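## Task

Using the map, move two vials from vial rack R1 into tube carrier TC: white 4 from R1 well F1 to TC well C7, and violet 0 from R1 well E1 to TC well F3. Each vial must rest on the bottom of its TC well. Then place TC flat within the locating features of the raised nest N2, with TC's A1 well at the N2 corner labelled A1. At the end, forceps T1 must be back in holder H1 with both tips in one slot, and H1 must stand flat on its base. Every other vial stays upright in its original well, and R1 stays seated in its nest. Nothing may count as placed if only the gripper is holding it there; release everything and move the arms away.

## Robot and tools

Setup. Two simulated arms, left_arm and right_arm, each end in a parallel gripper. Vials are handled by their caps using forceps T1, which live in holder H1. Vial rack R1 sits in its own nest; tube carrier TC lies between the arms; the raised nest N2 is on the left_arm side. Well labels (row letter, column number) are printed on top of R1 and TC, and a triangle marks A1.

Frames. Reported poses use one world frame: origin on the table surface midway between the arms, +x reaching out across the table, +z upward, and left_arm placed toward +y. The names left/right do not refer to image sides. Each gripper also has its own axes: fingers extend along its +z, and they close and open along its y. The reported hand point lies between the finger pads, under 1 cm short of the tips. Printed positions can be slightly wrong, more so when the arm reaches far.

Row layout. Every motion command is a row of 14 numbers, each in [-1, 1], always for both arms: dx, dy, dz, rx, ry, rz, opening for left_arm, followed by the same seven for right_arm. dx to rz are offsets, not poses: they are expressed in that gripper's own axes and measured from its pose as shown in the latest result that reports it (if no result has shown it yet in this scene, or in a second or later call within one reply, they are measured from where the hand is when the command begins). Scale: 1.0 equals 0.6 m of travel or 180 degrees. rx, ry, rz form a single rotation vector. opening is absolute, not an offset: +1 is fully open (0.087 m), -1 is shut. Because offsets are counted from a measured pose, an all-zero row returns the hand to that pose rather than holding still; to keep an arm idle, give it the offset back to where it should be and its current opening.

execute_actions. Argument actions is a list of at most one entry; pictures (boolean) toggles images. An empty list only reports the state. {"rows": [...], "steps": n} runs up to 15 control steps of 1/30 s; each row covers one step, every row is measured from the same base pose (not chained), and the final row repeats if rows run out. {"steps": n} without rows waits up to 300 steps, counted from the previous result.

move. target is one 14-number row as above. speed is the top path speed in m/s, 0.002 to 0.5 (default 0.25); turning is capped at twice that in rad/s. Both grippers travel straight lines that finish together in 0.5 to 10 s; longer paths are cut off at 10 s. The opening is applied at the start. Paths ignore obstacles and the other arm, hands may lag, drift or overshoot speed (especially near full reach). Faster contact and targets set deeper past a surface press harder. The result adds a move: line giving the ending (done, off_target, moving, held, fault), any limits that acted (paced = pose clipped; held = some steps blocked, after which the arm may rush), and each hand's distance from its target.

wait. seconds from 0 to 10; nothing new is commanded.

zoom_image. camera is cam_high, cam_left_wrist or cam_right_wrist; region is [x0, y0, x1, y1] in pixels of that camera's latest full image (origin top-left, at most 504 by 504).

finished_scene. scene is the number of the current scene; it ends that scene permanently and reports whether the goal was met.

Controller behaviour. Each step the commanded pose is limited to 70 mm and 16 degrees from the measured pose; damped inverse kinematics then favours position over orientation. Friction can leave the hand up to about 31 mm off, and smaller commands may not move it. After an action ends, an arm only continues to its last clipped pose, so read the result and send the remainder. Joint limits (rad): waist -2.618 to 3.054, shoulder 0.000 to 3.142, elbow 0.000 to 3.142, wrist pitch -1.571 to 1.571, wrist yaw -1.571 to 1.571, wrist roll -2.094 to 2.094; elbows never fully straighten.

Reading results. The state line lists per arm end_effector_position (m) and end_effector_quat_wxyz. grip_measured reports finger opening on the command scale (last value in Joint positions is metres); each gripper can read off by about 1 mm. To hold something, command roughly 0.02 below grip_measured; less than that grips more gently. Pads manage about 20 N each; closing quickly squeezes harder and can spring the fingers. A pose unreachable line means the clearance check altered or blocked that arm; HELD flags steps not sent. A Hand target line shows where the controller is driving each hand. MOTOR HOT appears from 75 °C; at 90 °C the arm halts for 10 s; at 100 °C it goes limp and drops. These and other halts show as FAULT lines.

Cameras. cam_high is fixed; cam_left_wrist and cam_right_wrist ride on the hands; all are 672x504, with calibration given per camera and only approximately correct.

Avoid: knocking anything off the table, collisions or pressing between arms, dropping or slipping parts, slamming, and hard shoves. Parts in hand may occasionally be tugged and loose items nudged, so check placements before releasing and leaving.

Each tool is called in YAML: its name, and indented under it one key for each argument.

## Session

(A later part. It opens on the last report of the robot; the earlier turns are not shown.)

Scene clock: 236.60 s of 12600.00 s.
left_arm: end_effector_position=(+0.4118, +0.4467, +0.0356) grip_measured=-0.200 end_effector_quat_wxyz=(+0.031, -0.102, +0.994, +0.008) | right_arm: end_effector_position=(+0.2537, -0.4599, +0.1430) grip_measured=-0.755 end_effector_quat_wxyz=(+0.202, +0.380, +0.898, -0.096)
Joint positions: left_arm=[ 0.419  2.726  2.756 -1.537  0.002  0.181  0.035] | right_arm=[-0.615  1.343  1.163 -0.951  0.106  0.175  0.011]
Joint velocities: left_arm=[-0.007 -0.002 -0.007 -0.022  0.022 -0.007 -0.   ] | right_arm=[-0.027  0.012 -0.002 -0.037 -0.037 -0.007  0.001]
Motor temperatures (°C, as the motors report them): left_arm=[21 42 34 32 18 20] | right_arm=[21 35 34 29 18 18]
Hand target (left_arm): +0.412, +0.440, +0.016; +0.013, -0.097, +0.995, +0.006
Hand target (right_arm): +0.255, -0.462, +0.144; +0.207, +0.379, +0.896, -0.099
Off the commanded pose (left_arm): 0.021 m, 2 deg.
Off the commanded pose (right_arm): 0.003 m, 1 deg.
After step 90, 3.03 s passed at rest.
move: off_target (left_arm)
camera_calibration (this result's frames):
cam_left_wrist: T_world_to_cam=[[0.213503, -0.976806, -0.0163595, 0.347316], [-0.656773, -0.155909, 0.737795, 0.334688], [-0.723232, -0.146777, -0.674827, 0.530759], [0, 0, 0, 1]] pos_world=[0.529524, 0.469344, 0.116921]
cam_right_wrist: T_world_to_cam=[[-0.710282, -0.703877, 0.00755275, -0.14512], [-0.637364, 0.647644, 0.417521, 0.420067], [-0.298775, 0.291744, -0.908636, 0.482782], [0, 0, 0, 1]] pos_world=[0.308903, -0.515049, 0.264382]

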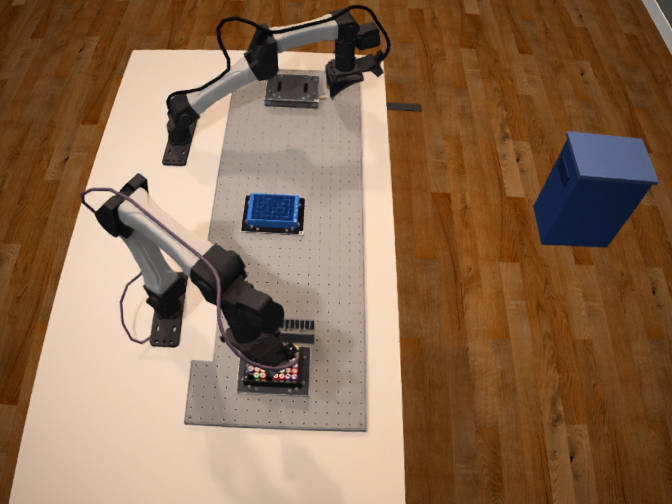

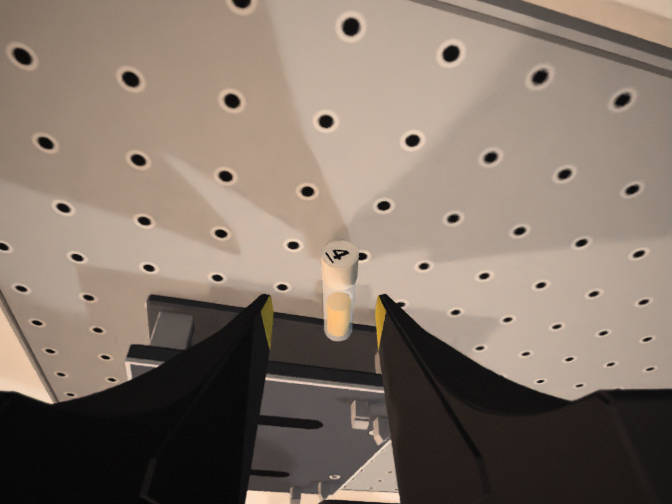

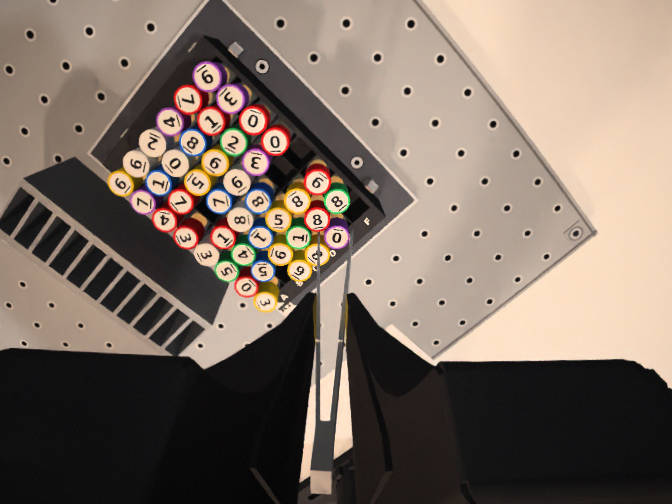

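Repeat nudge; left without ry (uses elbow).

move:
  target: [0.003,0,0.045,0,0,0,-0.2,-0.0055,0,0,0,-0.0042,0,-0.755]
  speed: 0.03

move:
  target: [0,0,0,0,0,0,-0.2,0,0,0,0,0,0,-0.825]

zoom_image:
  camera: "cam_right_wrist"
  region: [270,150,400,300]

Scene clock: 246.30 s of 12600.00 s.
left_arm: end_effector_position=(+0.4082, +0.4453, +0.0175) grip_measured=-0.200 end_effector_quat_wxyz=(+0.026, -0.102, +0.994, +0.007) | right_arm: end_effector_position=(+0.2537, -0.4599, +0.1430) grip_measured=-0.755 end_effector_quat_wxyz=(+0.202, +0.380, +0.898, -0.096)
Joint positions: left_arm=[ 0.419  2.651  2.534 -1.4    0.002  0.18   0.035] | right_arm=[-0.615  1.343  1.163 -0.951  0.106  0.175  0.011]
Joint velocities: left_arm=[-0.007 -0.027 -0.032 -0.022  0.007  0.007 -0.002] | right_arm=[ 0.002 -0.012  0.017 -0.051  0.007  0.037 -0.001]
Motor temperatures (°C, as the motors report them): left_arm=[21 43 32 32 18 20] | right_arm=[21 34 35 29 18 18]
Hand target (left_arm): +0.411, +0.446, +0.009; +0.030, -0.102, +0.994, +0.008
Hand target (right_arm): +0.256, -0.462, +0.144; +0.208, +0.379, +0.896, -0.099
Off the commanded pose (left_arm): 0.010 m, 1 deg.
Off the commanded pose (right_arm): 0.003 m, 1 deg.
After step 90, 5.57 s passed at rest.
move: done
camera_calibration (this result's frames):
cam_left_wrist: T_world_to_cam=[[0.214133, -0.976687, -0.0151438, 0.346076], [-0.650272, -0.154103, 0.743908, 0.341871], [-0.728899, -0.149447, -0.66811, 0.519186], [0, 0, 0, 1]] pos_world=[0.526637, 0.468282, 0.0977937]
cam_right_wrist: T_world_to_cam=[[-0.710282, -0.703877, 0.00755275, -0.14512], [-0.637364, 0.647644, 0.417521, 0.420067], [-0.298775, 0.291744, -0.908636, 0.482782], [0, 0, 0, 1]] pos_world=[0.308903, -0.515049, 0.264382]

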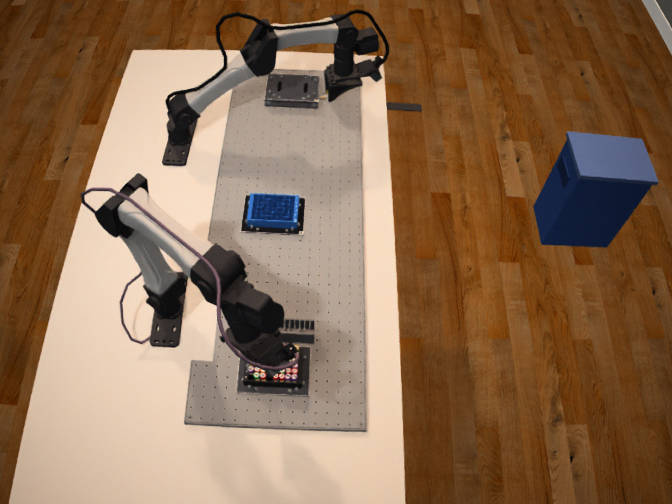

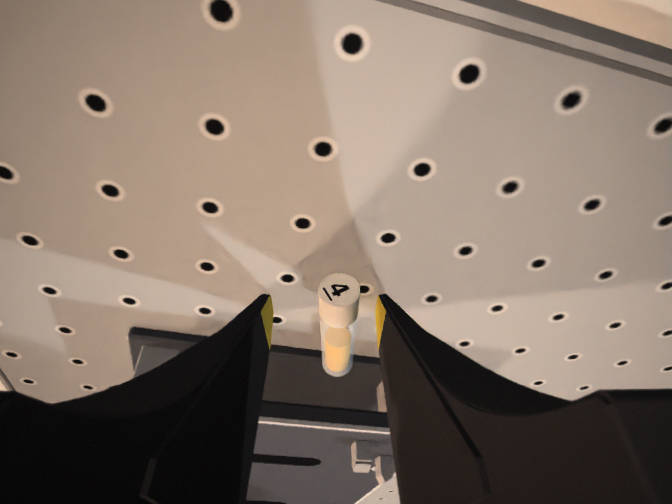

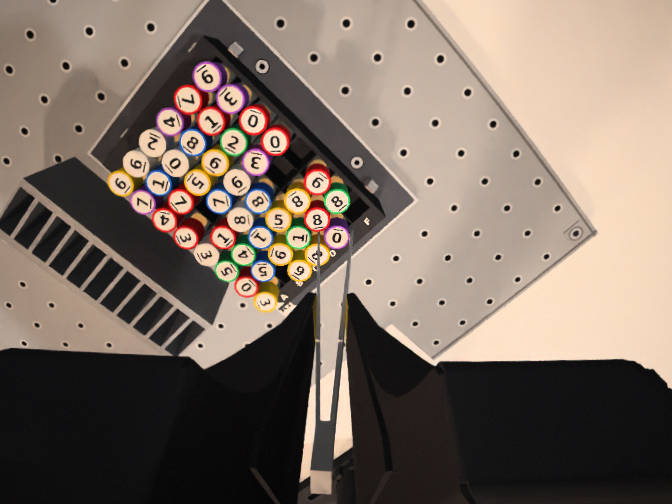

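Scene clock: 246.80 s of 12600.00 s.
left_arm: end_effector_position=(+0.4082, +0.4453, +0.0175) grip_measured=-0.200 end_effector_quat_wxyz=(+0.026, -0.102, +0.994, +0.006) | right_arm: end_effector_position=(+0.2537, -0.4599, +0.1430) grip_measured=-0.821 end_effector_quat_wxyz=(+0.202, +0.380, +0.898, -0.096)
Joint positions: left_arm=[ 0.419  2.651  2.533 -1.4    0.002  0.18   0.035] | right_arm=[-0.615  1.343  1.163 -0.951  0.106  0.175  0.008]
Joint velocities: left_arm=[-0.007 -0.012 -0.002  0.051 -0.037 -0.022 -0.002] | right_arm=[-0.017  0.007  0.007  0.037 -0.037  0.007  0.   ]
Motor temperatures (°C, as the motors report them): left_arm=[21 43 32 32 18 20] | right_arm=[21 34 35 29 18 18]
Hand target (left_arm): +0.408, +0.445, +0.017; +0.026, -0.102, +0.994, +0.006
Hand target (right_arm): +0.254, -0.460, +0.143; +0.202, +0.380, +0.898, -0.096
Off the commanded pose (left_arm): 0.000 m, 0 deg.
Off the commanded pose (right_arm): 0.000 m, 0 deg.
move: done
camera_calibration (this result's frames):
cam_left_wrist: T_world_to_cam=[[0.214127, -0.976689, -0.0150794, 0.346062], [-0.650009, -0.153996, 0.74416, 0.341719], [-0.729135, -0.149543, -0.667831, 0.519201], [0, 0, 0, 1]] pos_world=[0.526587, 0.468262, 0.0976636]
cam_right_wrist: T_world_to_cam=[[-0.710282, -0.703877, 0.00755275, -0.14512], [-0.637364, 0.647644, 0.417521, 0.420067], [-0.298775, 0.291744, -0.908636, 0.482782], [0, 0, 0, 1]] pos_world=[0.308903, -0.515049, 0.264382]

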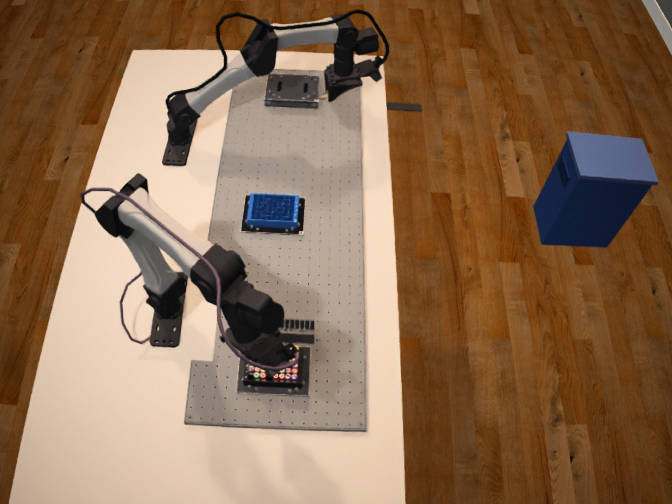

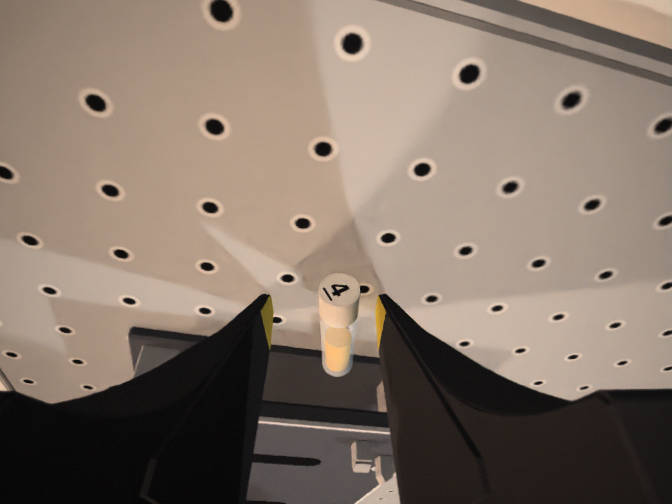

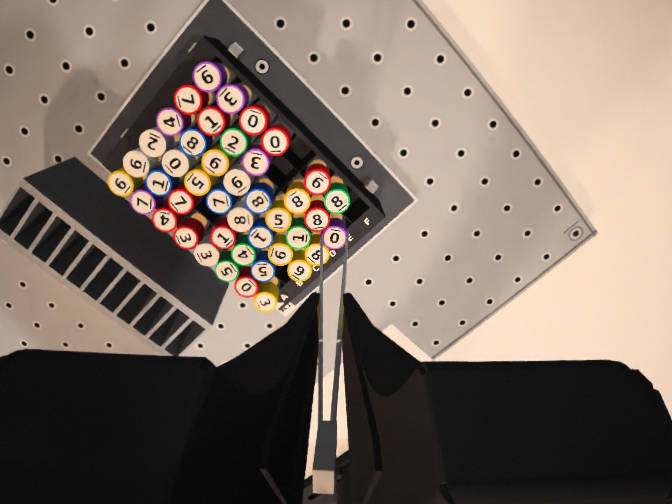

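Region (270, 150, 400, 300) of cam_right_wrist's 672x504 image, scaled by 3.360, with more detail than that image has; it fills the left 437 columns of this view, and the rest is white.

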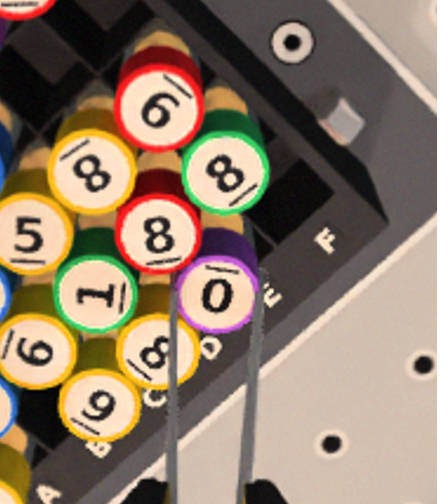

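execute_actions:
  actions: []

move:
  target: [0,0,0,0,0,0,-0.76,-0.055,0,-0.112,0,0.004,0,-0.828]
  speed: 0.05

Scene clock: 272.57 s of 12600.00 s.
left_arm: end_effector_position=(+0.4082, +0.4453, +0.0175) grip_measured=-0.200 end_effector_quat_wxyz=(+0.026, -0.102, +0.994, +0.006) | right_arm: end_effector_position=(+0.2537, -0.4599, +0.1430) grip_measured=-0.821 end_effector_quat_wxyz=(+0.202, +0.380, +0.898, -0.096)
Joint positions: left_arm=[ 0.419  2.651  2.533 -1.4    0.002  0.18   0.035] | right_arm=[-0.615  1.343  1.163 -0.951  0.106  0.175  0.008]
Joint velocities: left_arm=[-0.012 -0.002  0.002  0.037 -0.007 -0.007 -0.001] | right_arm=[ 0.002 -0.017 -0.002 -0.081 -0.051 -0.037 -0.001]
Motor temperatures (°C, as the motors report them): left_arm=[21 50 32 31 18 20] | right_arm=[21 34 36 29 18 18]
Hand target (left_arm): +0.408, +0.445, +0.017; +0.026, -0.102, +0.994, +0.006
Hand target (right_arm): +0.254, -0.460, +0.143; +0.202, +0.380, +0.898, -0.096
Off the commanded pose (left_arm): 0.000 m, 0 deg.
Off the commanded pose (right_arm): 0.000 m, 0 deg.
Steps of this call (steps 1 to 90: nothing new was sent; then 22.77 s passed at rest). Readings (end_effector_position):
1: left_arm (+0.4082, +0.4453, +0.0175) | right_arm (+0.2537, -0.4599, +0.1430)
2: left_arm (+0.4082, +0.4453, +0.0175) | right_arm (+0.2537, -0.4599, +0.1430)
4: left_arm (+0.4082, +0.4453, +0.0175) | right_arm (+0.2537, -0.4599, +0.1430)
8: left_arm (+0.4082, +0.4453, +0.0175) | right_arm (+0.2537, -0.4599, +0.1430)
90: the state above
camera_calibration (this result's frames):
cam_left_wrist: T_world_to_cam=[[0.214127, -0.976689, -0.0150794, 0.346062], [-0.650009, -0.153996, 0.74416, 0.341719], [-0.729135, -0.149543, -0.667831, 0.519201], [0, 0, 0, 1]] pos_world=[0.526587, 0.468262, 0.0976636]
cam_right_wrist: T_world_to_cam=[[-0.710282, -0.703877, 0.00755275, -0.14512], [-0.637364, 0.647644, 0.417521, 0.420067], [-0.298775, 0.291744, -0.908636, 0.482782], [0, 0, 0, 1]] pos_world=[0.308903, -0.515049, 0.264382]

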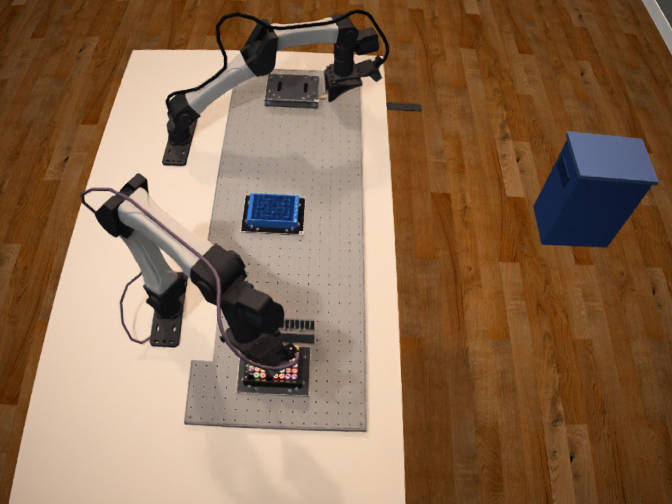

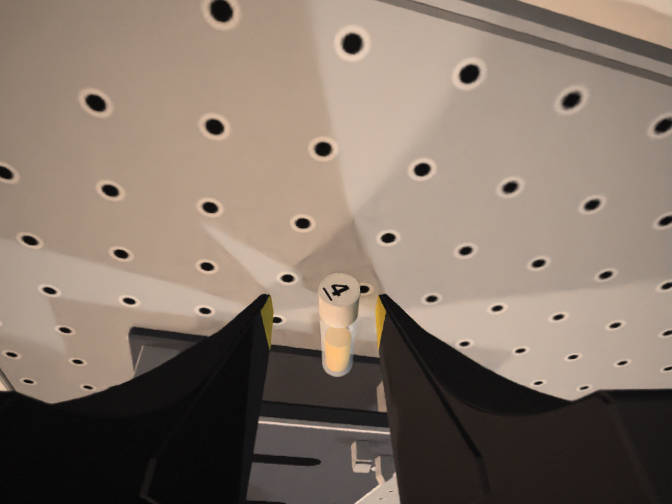

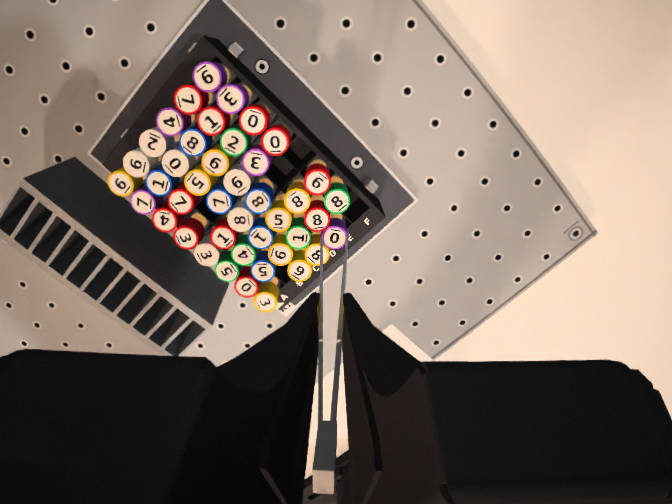

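Scene clock: 274.57 s of 12600.00 s.
left_arm: end_effector_position=(+0.4081, +0.4455, +0.0175) grip_measured=-0.754 end_effector_quat_wxyz=(+0.026, -0.102, +0.994, +0.007) | right_arm: end_effector_position=(+0.2548, -0.4606, +0.2168) grip_measured=-0.827 end_effector_quat_wxyz=(+0.202, +0.380, +0.897, -0.096)
Joint positions: left_arm=[ 0.419  2.651  2.533 -1.4    0.001  0.18   0.011] | right_arm=[-0.615  1.404  1.512 -1.238  0.106  0.177  0.008]
Joint velocities: left_arm=[ 0.002 -0.007 -0.007 -0.022  0.022 -0.037  0.   ] | right_arm=[-0.007  0.007 -0.002 -0.095 -0.007 -0.022 -0.001]
Motor temperatures (°C, as the motors report them): left_arm=[21 50 32 31 18 20] | right_arm=[21 34 36 29 18 18]
Hand target (left_arm): +0.408, +0.445, +0.017; +0.026, -0.102, +0.994, +0.006
Hand target (right_arm): +0.256, -0.459, +0.218; +0.197, +0.380, +0.899, -0.094
Off the commanded pose (left_arm): 0.000 m, 0 deg.
Off the commanded pose (right_arm): 0.002 m, 1 deg.
move: done
camera_calibration (this result's frames):
cam_left_wrist: T_world_to_cam=[[0.21418, -0.97666, -0.0162057, 0.346245], [-0.649679, -0.154824, 0.744276, 0.341925], [-0.729413, -0.148881, -0.667676, 0.518995], [0, 0, 0, 1]] pos_world=[0.526544, 0.46837, 0.0976452]
cam_right_wrist: T_world_to_cam=[[-0.711493, -0.702661, 0.00672041, -0.144314], [-0.636512, 0.648506, 0.417483, 0.390529], [-0.297707, 0.292759, -0.90866, 0.550632], [0, 0, 0, 1]] pos_world=[0.309826, -0.515867, 0.338268]

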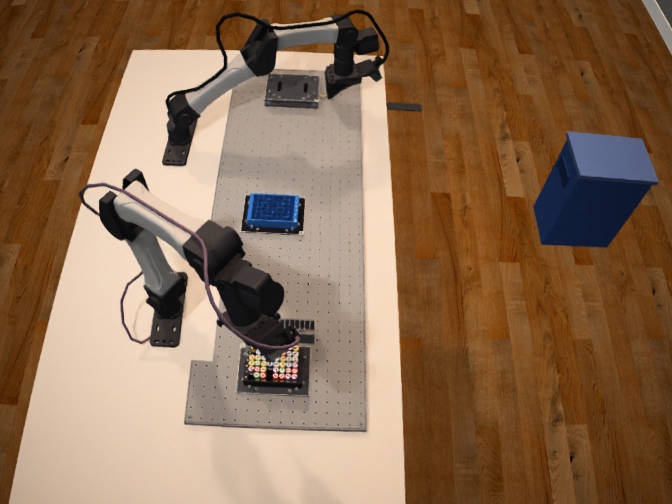

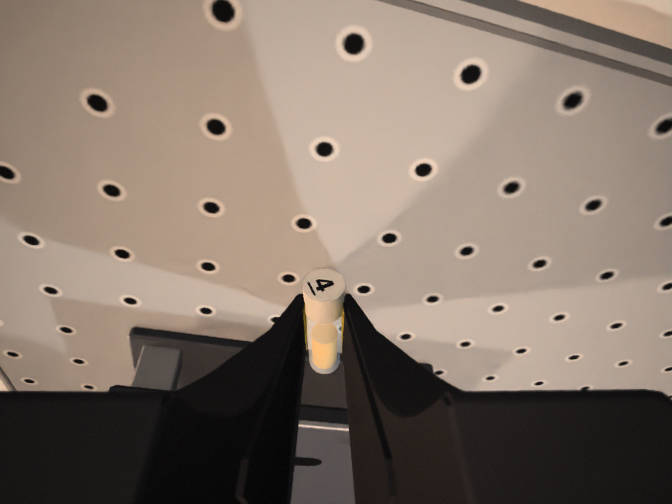

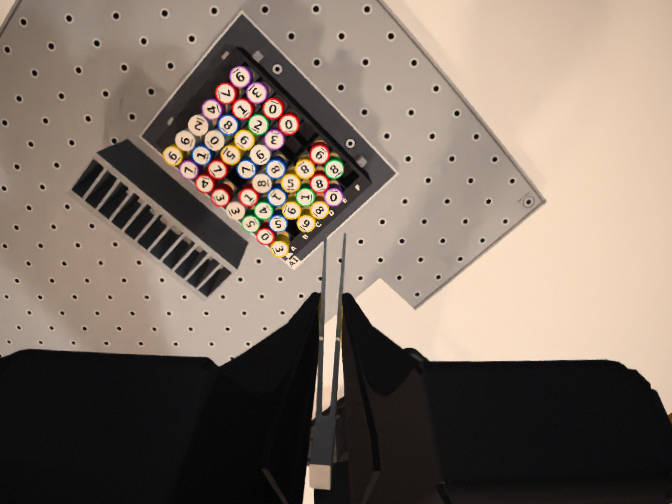

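move:
  target: [0,0,-0.15,0,0,0,-0.775,0.057,0,0.119,0,0.003,0,-0.765]
  speed: 0.04

zoom_image:
  camera: "cam_right_wrist"
  region: [260,160,420,310]

Scene clock: 286.63 s of 12600.00 s.
left_arm: end_effector_position=(+0.4120, +0.4471, +0.1118) grip_measured=-0.755 end_effector_quat_wxyz=(+0.099, -0.102, +0.989, +0.028) | right_arm: end_effector_position=(+0.2571, -0.4624, +0.1433) grip_measured=-0.765 end_effector_quat_wxyz=(+0.203, +0.379, +0.898, -0.097)
Joint positions: left_arm=[ 0.419  2.541  2.715 -1.538  0.001  0.18   0.011] | right_arm=[-0.615  1.357  1.175 -0.946  0.106  0.174  0.01 ]
Joint velocities: left_arm=[ 0.002 -0.007  0.007  0.037  0.007  0.066 -0.001] | right_arm=[ 0.012 -0.002 -0.002  0.051 -0.007 -0.022 -0.   ]
Motor temperatures (°C, as the motors report them): left_arm=[21 52 32 31 18 20] | right_arm=[21 33 37 28 18 18]
Hand target (left_arm): +0.404, +0.445, +0.107; +0.080, -0.101, +0.991, +0.023
Hand target (right_arm): +0.252, -0.462, +0.138; +0.198, +0.381, +0.898, -0.095
Off the commanded pose (left_arm): 0.010 m, 9 deg.
Off the commanded pose (right_arm): 0.006 m, 1 deg.
joint sent to its limit (left arm) — the command would take joint 4 (wrist pitch) past its lower limit, so that joint was sent only as far as its limit.
After step 90, 6.40 s passed at rest.
move: off_target (left_arm)
camera_calibration (this result's frames):
cam_left_wrist: T_world_to_cam=[[0.218323, -0.97498, -0.0418287, 0.348895], [-0.748079, -0.194731, 0.634396, 0.345189], [-0.626668, -0.107212, -0.771876, 0.535764], [0, 0, 0, 1]] pos_world=[0.517803, 0.464825, 0.209151]
cam_right_wrist: T_world_to_cam=[[-0.709567, -0.704596, 0.00769631, -0.144912], [-0.63853, 0.647576, 0.415842, 0.42423], [-0.297985, 0.290154, -0.909404, 0.483968], [0, 0, 0, 1]] pos_world=[0.312273, -0.517251, 0.264825]

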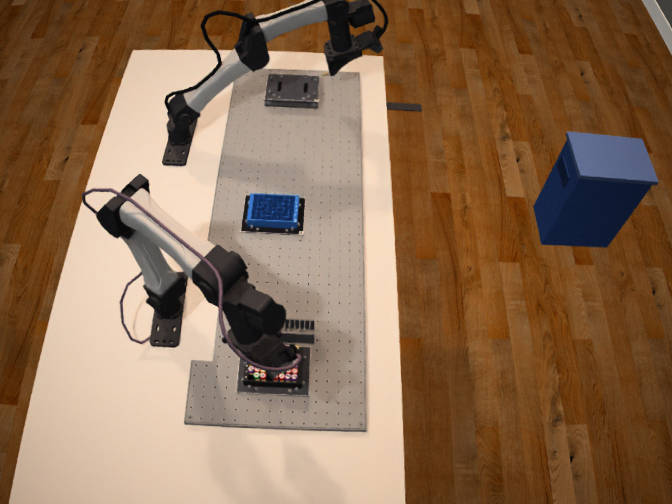

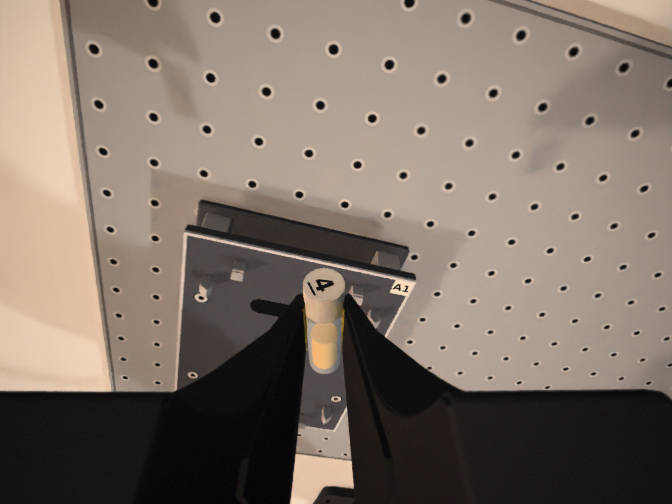

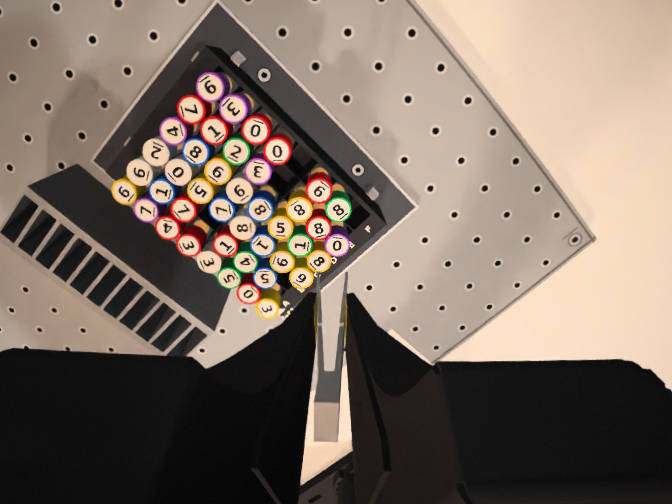

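Region (260, 160, 420, 310) of cam_right_wrist's 672x504 image, scaled by 3.150, with more detail than that image has; it fills the top 472 rows of this view, and the rest is white.

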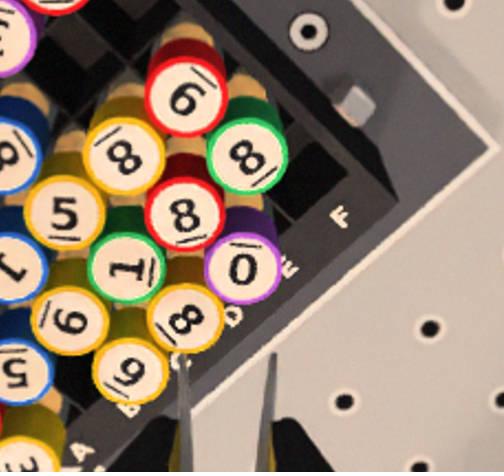

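move:
  target: [0.1,0,-0.05,0,-0.42,0,-0.775,-0.025,0,-0.05,0,-0.065,0,-0.78]
  speed: 0.15

zoom_image:
  camera: "cam_high"
  region: [200,280,340,400]

Scene clock: 301.83 s of 12600.00 s.
left_arm: end_effector_position=(+0.3513, +0.4300, +0.1451) grip_measured=-0.755 end_effector_quat_wxyz=(+0.694, -0.063, +0.710, +0.100) | right_arm: end_effector_position=(+0.2596, -0.4643, +0.1809) grip_measured=-0.780 end_effector_quat_wxyz=(+0.294, +0.369, +0.872, -0.130)
Joint positions: left_arm=[0.577 1.507 0.436 1.055 0.313 0.06  0.011] | right_arm=[-0.593  1.201  1.141 -0.871  0.143  0.174  0.01 ]
Joint velocities: left_arm=[ 0.012  0.002  0.007  0.037  0.037 -0.007  0.001] | right_arm=[-0.002  0.017  0.007 -0.037 -0.007 -0.007 -0.   ]
Motor temperatures (°C, as the motors report them): left_arm=[21 50 31 32 18 20] | right_arm=[21 34 36 29 18 18]
Hand target (left_arm): +0.345, +0.430, +0.130; +0.685, -0.070, +0.719, +0.094
Hand target (right_arm): +0.258, -0.462, +0.177; +0.294, +0.366, +0.873, -0.133
Off the commanded pose (left_arm): 0.017 m, 2 deg.
Off the commanded pose (right_arm): 0.005 m, 1 deg.
After step 90, 7.10 s passed at rest.
move: off_target (left_arm)
camera_calibration (this result's frames):
cam_left_wrist: T_world_to_cam=[[0.235869, -0.970765, -0.0444988, 0.339338], [-0.7724, -0.159491, -0.614785, 0.449931], [0.589715, 0.17938, -0.787438, -0.0266848], [0, 0, 0, 1]] pos_world=[0.283224, 0.405964, 0.270698]
cam_right_wrist: T_world_to_cam=[[-0.708204, -0.706007, 0.000323909, -0.144447], [-0.687548, 0.689792, 0.226857, 0.477926], [-0.160386, 0.160438, -0.973928, 0.435217], [0, 0, 0, 1]] pos_world=[0.296102, -0.501475, 0.315496]

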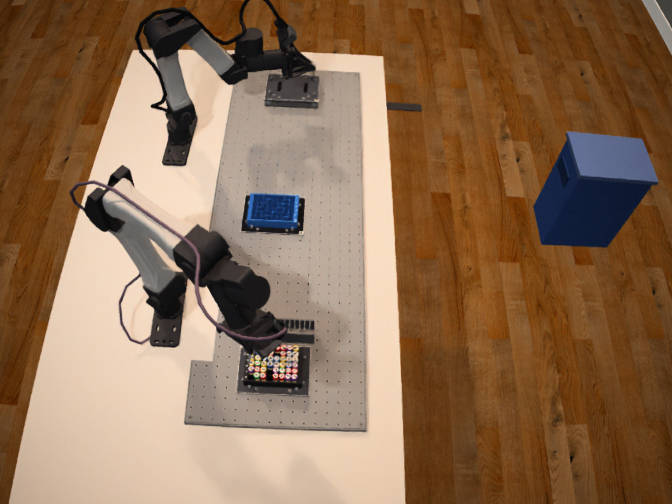

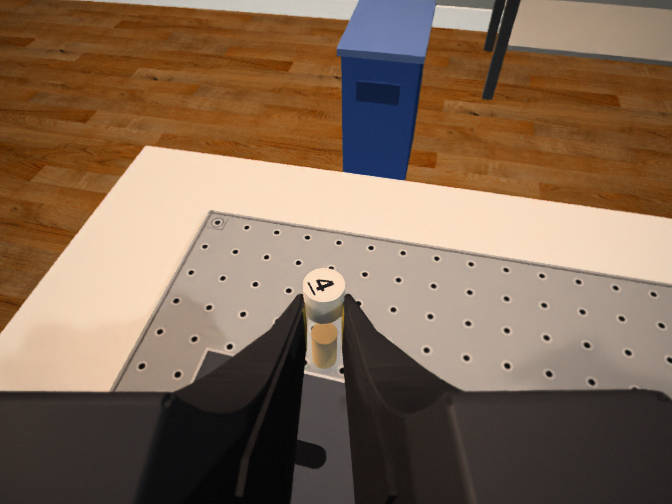

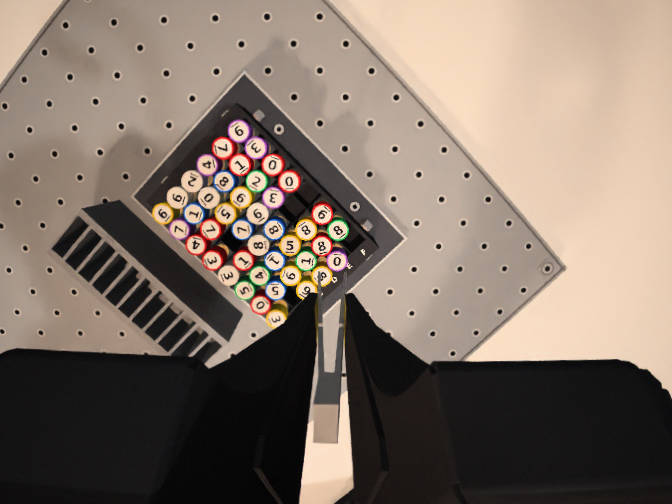

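Region (200, 280, 340, 400) of cam_high's 672x504 image, scaled by 3.600, with more detail than that image has; it fills the top 432 rows of this view, and the rest is white.

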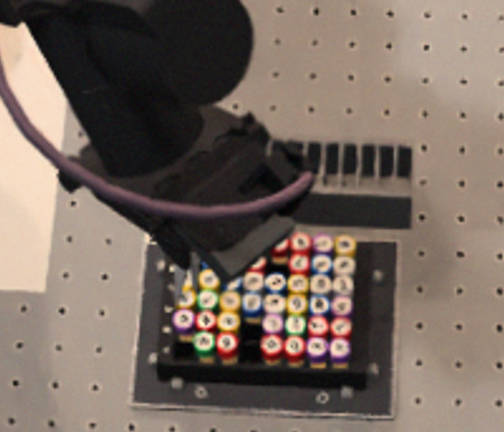

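move:
  target: [0.04,-0.68,-0.36,0.355,0,0,-0.775,0.026,-0.004,0.033,0.006,0.003,0,-0.77]
  speed: 0.15

zoom_image:
  camera: "cam_right_wrist"
  region: [260,190,420,340]

Scene clock: 317.10 s of 12600.00 s.
left_arm: end_effector_position=(+0.2284, -0.0047, +0.1020) grip_measured=-0.755 end_effector_quat_wxyz=(+0.622, +0.321, +0.656, -0.283) | right_arm: end_effector_position=(+0.2599, -0.4655, +0.1613) grip_measured=-0.770 end_effector_quat_wxyz=(+0.290, +0.370, +0.873, -0.131)
Joint positions: left_arm=[-0.696  1.474  0.205  1.202  0.151  0.037  0.011] | right_arm=[-0.593  1.201  1.066 -0.803  0.148  0.174  0.01 ]
Joint velocities: left_arm=[-0.017 -0.017  0.002  0.007  0.037 -0.081 -0.001] | right_arm=[ 0.002  0.007  0.007 -0.022  0.007 -0.037 -0.001]
Motor temperatures (°C, as the motors report them): left_arm=[21 41 30 35 18 20] | right_arm=[21 33 35 30 18 18]
Hand target (left_arm): +0.231, -0.011, +0.107; +0.627, +0.318, +0.650, -0.287
Hand target (right_arm): +0.257, -0.466, +0.156; +0.286, +0.373, +0.872, -0.136
Off the commanded pose (left_arm): 0.011 m, 1 deg.
Off the commanded pose (right_arm): 0.006 m, 1 deg.
After step 90, 8.00 s passed at rest.
move: off_target (left_arm)
camera_calibration (this result's frames):
cam_left_wrist: T_world_to_cam=[[-0.767292, -0.641054, -0.0177013, 0.172339], [-0.517017, 0.634688, -0.574338, 0.20043], [0.379417, -0.431533, -0.818427, 0.138145], [0, 0, 0, 1]] pos_world=[0.183446, 0.0428821, 0.231227]
cam_right_wrist: T_world_to_cam=[[-0.710256, -0.70392, 0.00581056, -0.144477], [-0.683542, 0.69162, 0.233309, 0.482192], [-0.16825, 0.161737, -0.972385, 0.418812], [0, 0, 0, 1]] pos_world=[0.297448, -0.502931, 0.295586]

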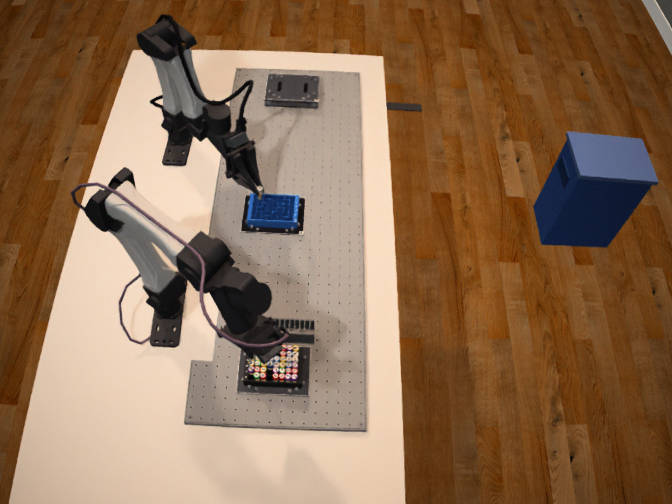

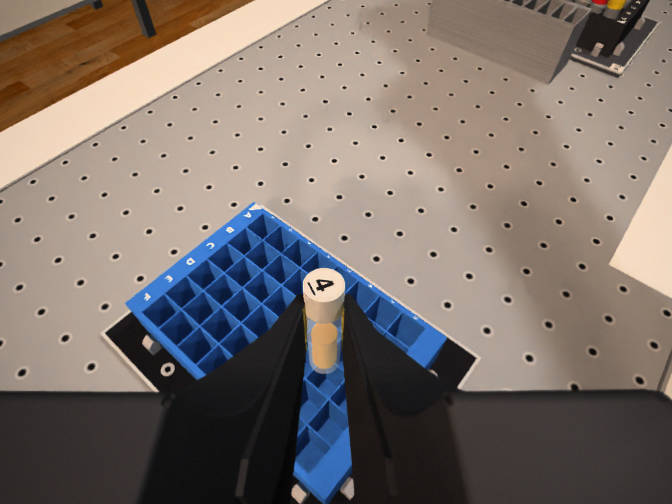

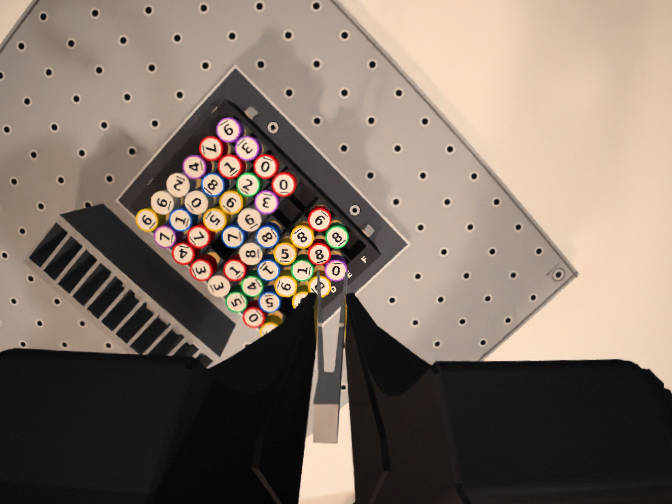

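Region (260, 190, 420, 340) of cam_right_wrist's 672x504 image, scaled by 3.150, with more detail than that image has; it fills the top 472 rows of this view, and the rest is white.

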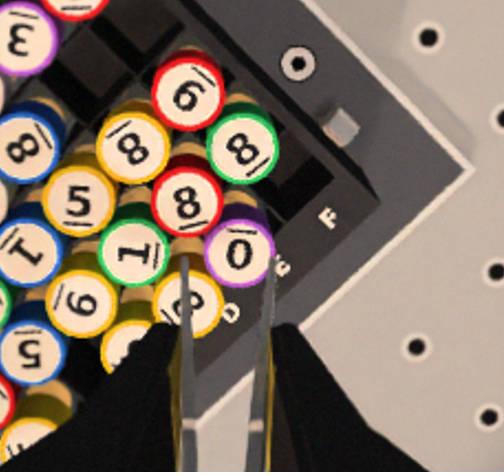

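move:
  target: [0,-0.022,0.032,0,0,0,-0.775,0.006,-0.005,0,0.008,0.006,0,-0.77]
  speed: 0.02

zoom_image:
  camera: "cam_right_wrist"
  region: [260,190,420,340]

Scene clock: 334.80 s of 12600.00 s.
left_arm: end_effector_position=(+0.2273, -0.0205, +0.0955) grip_measured=-0.755 end_effector_quat_wxyz=(+0.616, +0.324, +0.662, -0.279) | right_arm: end_effector_position=(+0.2581, -0.4666, +0.1611) grip_measured=-0.770 end_effector_quat_wxyz=(+0.287, +0.372, +0.872, -0.136)
Joint positions: left_arm=[-0.758  1.536  0.244  1.206  0.089  0.037  0.011] | right_arm=[-0.593  1.201  1.066 -0.807  0.159  0.176  0.01 ]
Joint velocities: left_arm=[-0.017 -0.002 -0.007  0.066 -0.11  -0.022 -0.   ] | right_arm=[-0.012  0.007 -0.002 -0.022 -0.022  0.007 -0.001]
Motor temperatures (°C, as the motors report them): left_arm=[21 35 31 38 18 20] | right_arm=[21 33 35 31 18 18]
Hand target (left_arm): +0.230, -0.027, +0.101; +0.622, +0.321, +0.656, -0.283
Hand target (right_arm): +0.256, -0.466, +0.159; +0.277, +0.375, +0.874, -0.139
Off the commanded pose (left_arm): 0.009 m, 1 deg.
Off the commanded pose (right_arm): 0.003 m, 1 deg.
After step 90, 13.30 s passed at rest.
move: done
camera_calibration (this result's frames):
cam_left_wrist: T_world_to_cam=[[-0.767113, -0.64119, -0.0203396, 0.161427], [-0.523182, 0.643648, -0.558567, 0.206295], [0.371239, -0.417842, -0.82921, 0.129545], [0, 0, 0, 1]] pos_world=[0.183671, 0.0248532, 0.225933]
cam_right_wrist: T_world_to_cam=[[-0.715762, -0.698188, 0.0147354, -0.143915], [-0.676234, 0.698214, 0.234959, 0.482644], [-0.174334, 0.15821, -0.971894, 0.418272], [0, 0, 0, 1]] pos_world=[0.296291, -0.503643, 0.295235]

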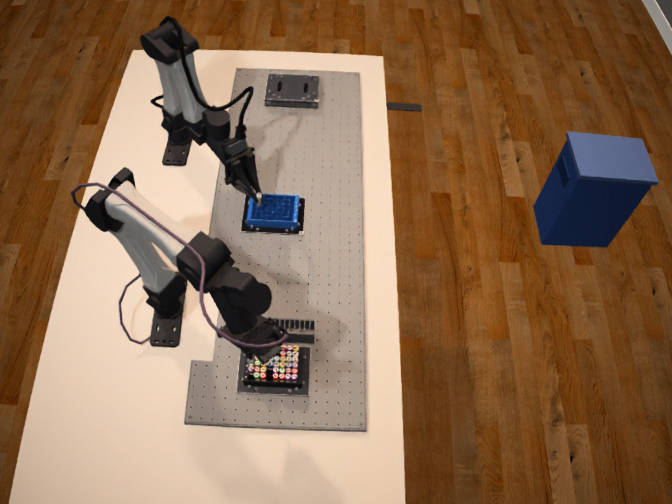

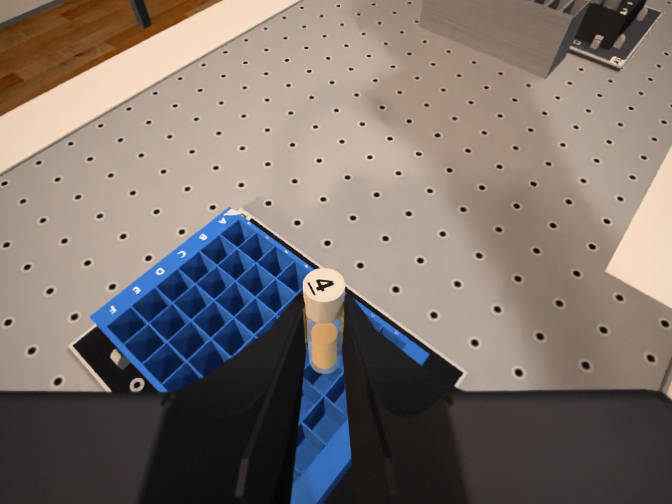

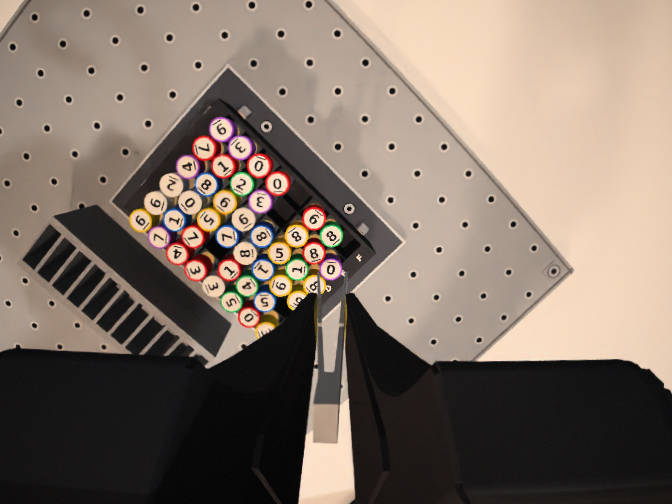

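Region (260, 190, 420, 340) of cam_right_wrist's 672x504 image, scaled by 3.150, with more detail than that image has; it fills the top 472 rows of this view, and the rest is white.

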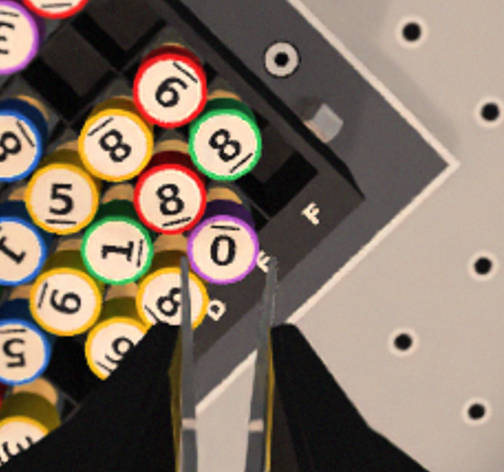

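move:
  target: [0,0,0,0,0,0,-0.775,0.022,0.002,0.029,-0.003,0.003,0,-0.765]
  speed: 0.02

zoom_image:
  camera: "cam_right_wrist"
  region: [260,190,420,340]

zoom_image:
  camera: "cam_left_wrist"
  region: [200,260,450,504]

Scene clock: 344.03 s of 12600.00 s.
left_arm: end_effector_position=(+0.2276, -0.0203, +0.0956) grip_measured=-0.755 end_effector_quat_wxyz=(+0.616, +0.323, +0.662, -0.278) | right_arm: end_effector_position=(+0.2590, -0.4669, +0.1461) grip_measured=-0.765 end_effector_quat_wxyz=(+0.287, +0.372, +0.872, -0.135)
Joint positions: left_arm=[-0.758  1.536  0.244  1.207  0.086  0.037  0.011] | right_arm=[-0.593  1.201  1.007 -0.749  0.158  0.176  0.01 ]
Joint velocities: left_arm=[-0.012 -0.007 -0.017  0.007 -0.037  0.037  0.001] | right_arm=[-0.002 -0.002  0.012 -0.037 -0.037 -0.022  0.   ]
Motor temperatures (°C, as the motors report them): left_arm=[21 33 32 38 18 20] | right_arm=[21 32 35 30 18 18]
Hand target (left_arm): +0.227, -0.021, +0.095; +0.616, +0.324, +0.662, -0.279
Hand target (right_arm): +0.258, -0.466, +0.139; +0.284, +0.372, +0.874, -0.130
Off the commanded pose (left_arm): 0.000 m, 0 deg.
Off the commanded pose (right_arm): 0.007 m, 1 deg.
After step 90, 4.93 s passed at rest.
move: done
camera_calibration (this result's frames):
cam_left_wrist: T_world_to_cam=[[-0.765635, -0.642946, -0.0205966, 0.161489], [-0.524271, 0.642227, -0.559181, 0.206709], [0.372751, -0.41733, -0.82879, 0.129291], [0, 0, 0, 1]] pos_world=[0.18382, 0.0250313, 0.226069]
cam_right_wrist: T_world_to_cam=[[-0.715136, -0.698851, 0.0136955, -0.143542], [-0.676868, 0.697265, 0.235946, 0.486607], [-0.17444, 0.159463, -0.97167, 0.404508], [0, 0, 0, 1]] pos_world=[0.297279, -0.504113, 0.280202]

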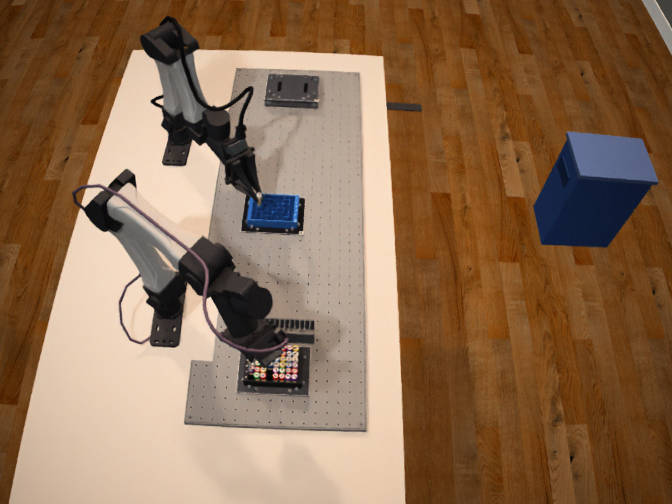

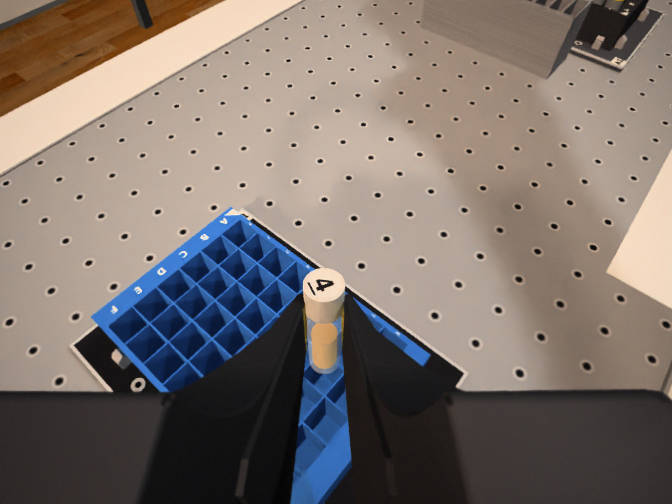

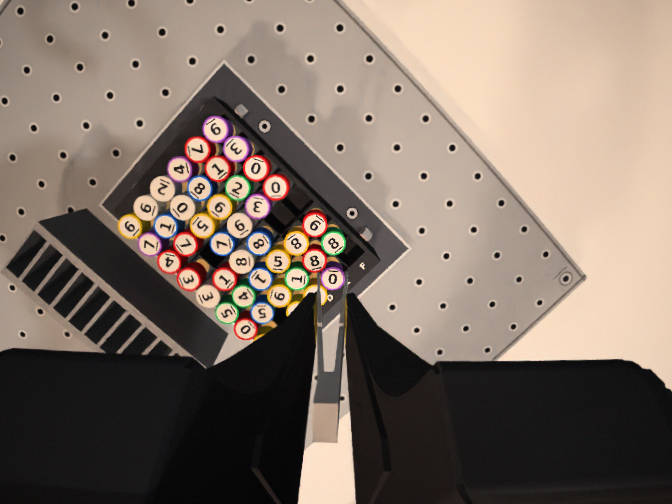

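Region (260, 190, 420, 340) of cam_right_wrist's 672x504 image, scaled by 3.150, with more detail than that image has; it fills the top 472 rows of this view, and the rest is white.

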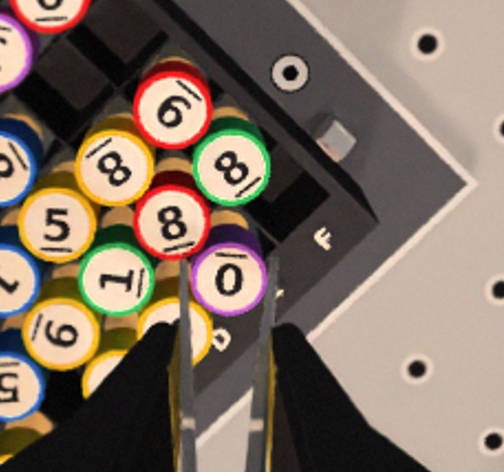

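Region (200, 260, 450, 504) of cam_left_wrist's 672x504 image, scaled by 2.016, with more detail than that image has; it fills the top 492 rows of this view, and the rest is white.

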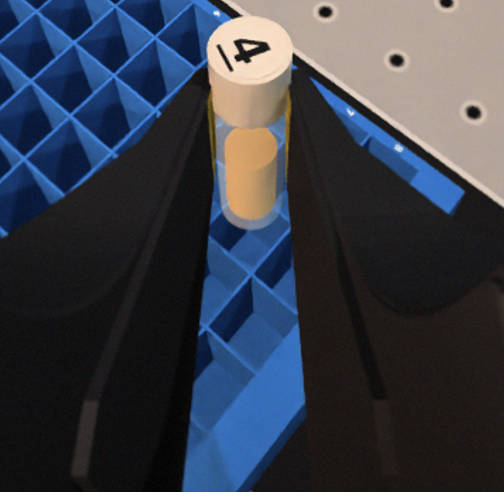

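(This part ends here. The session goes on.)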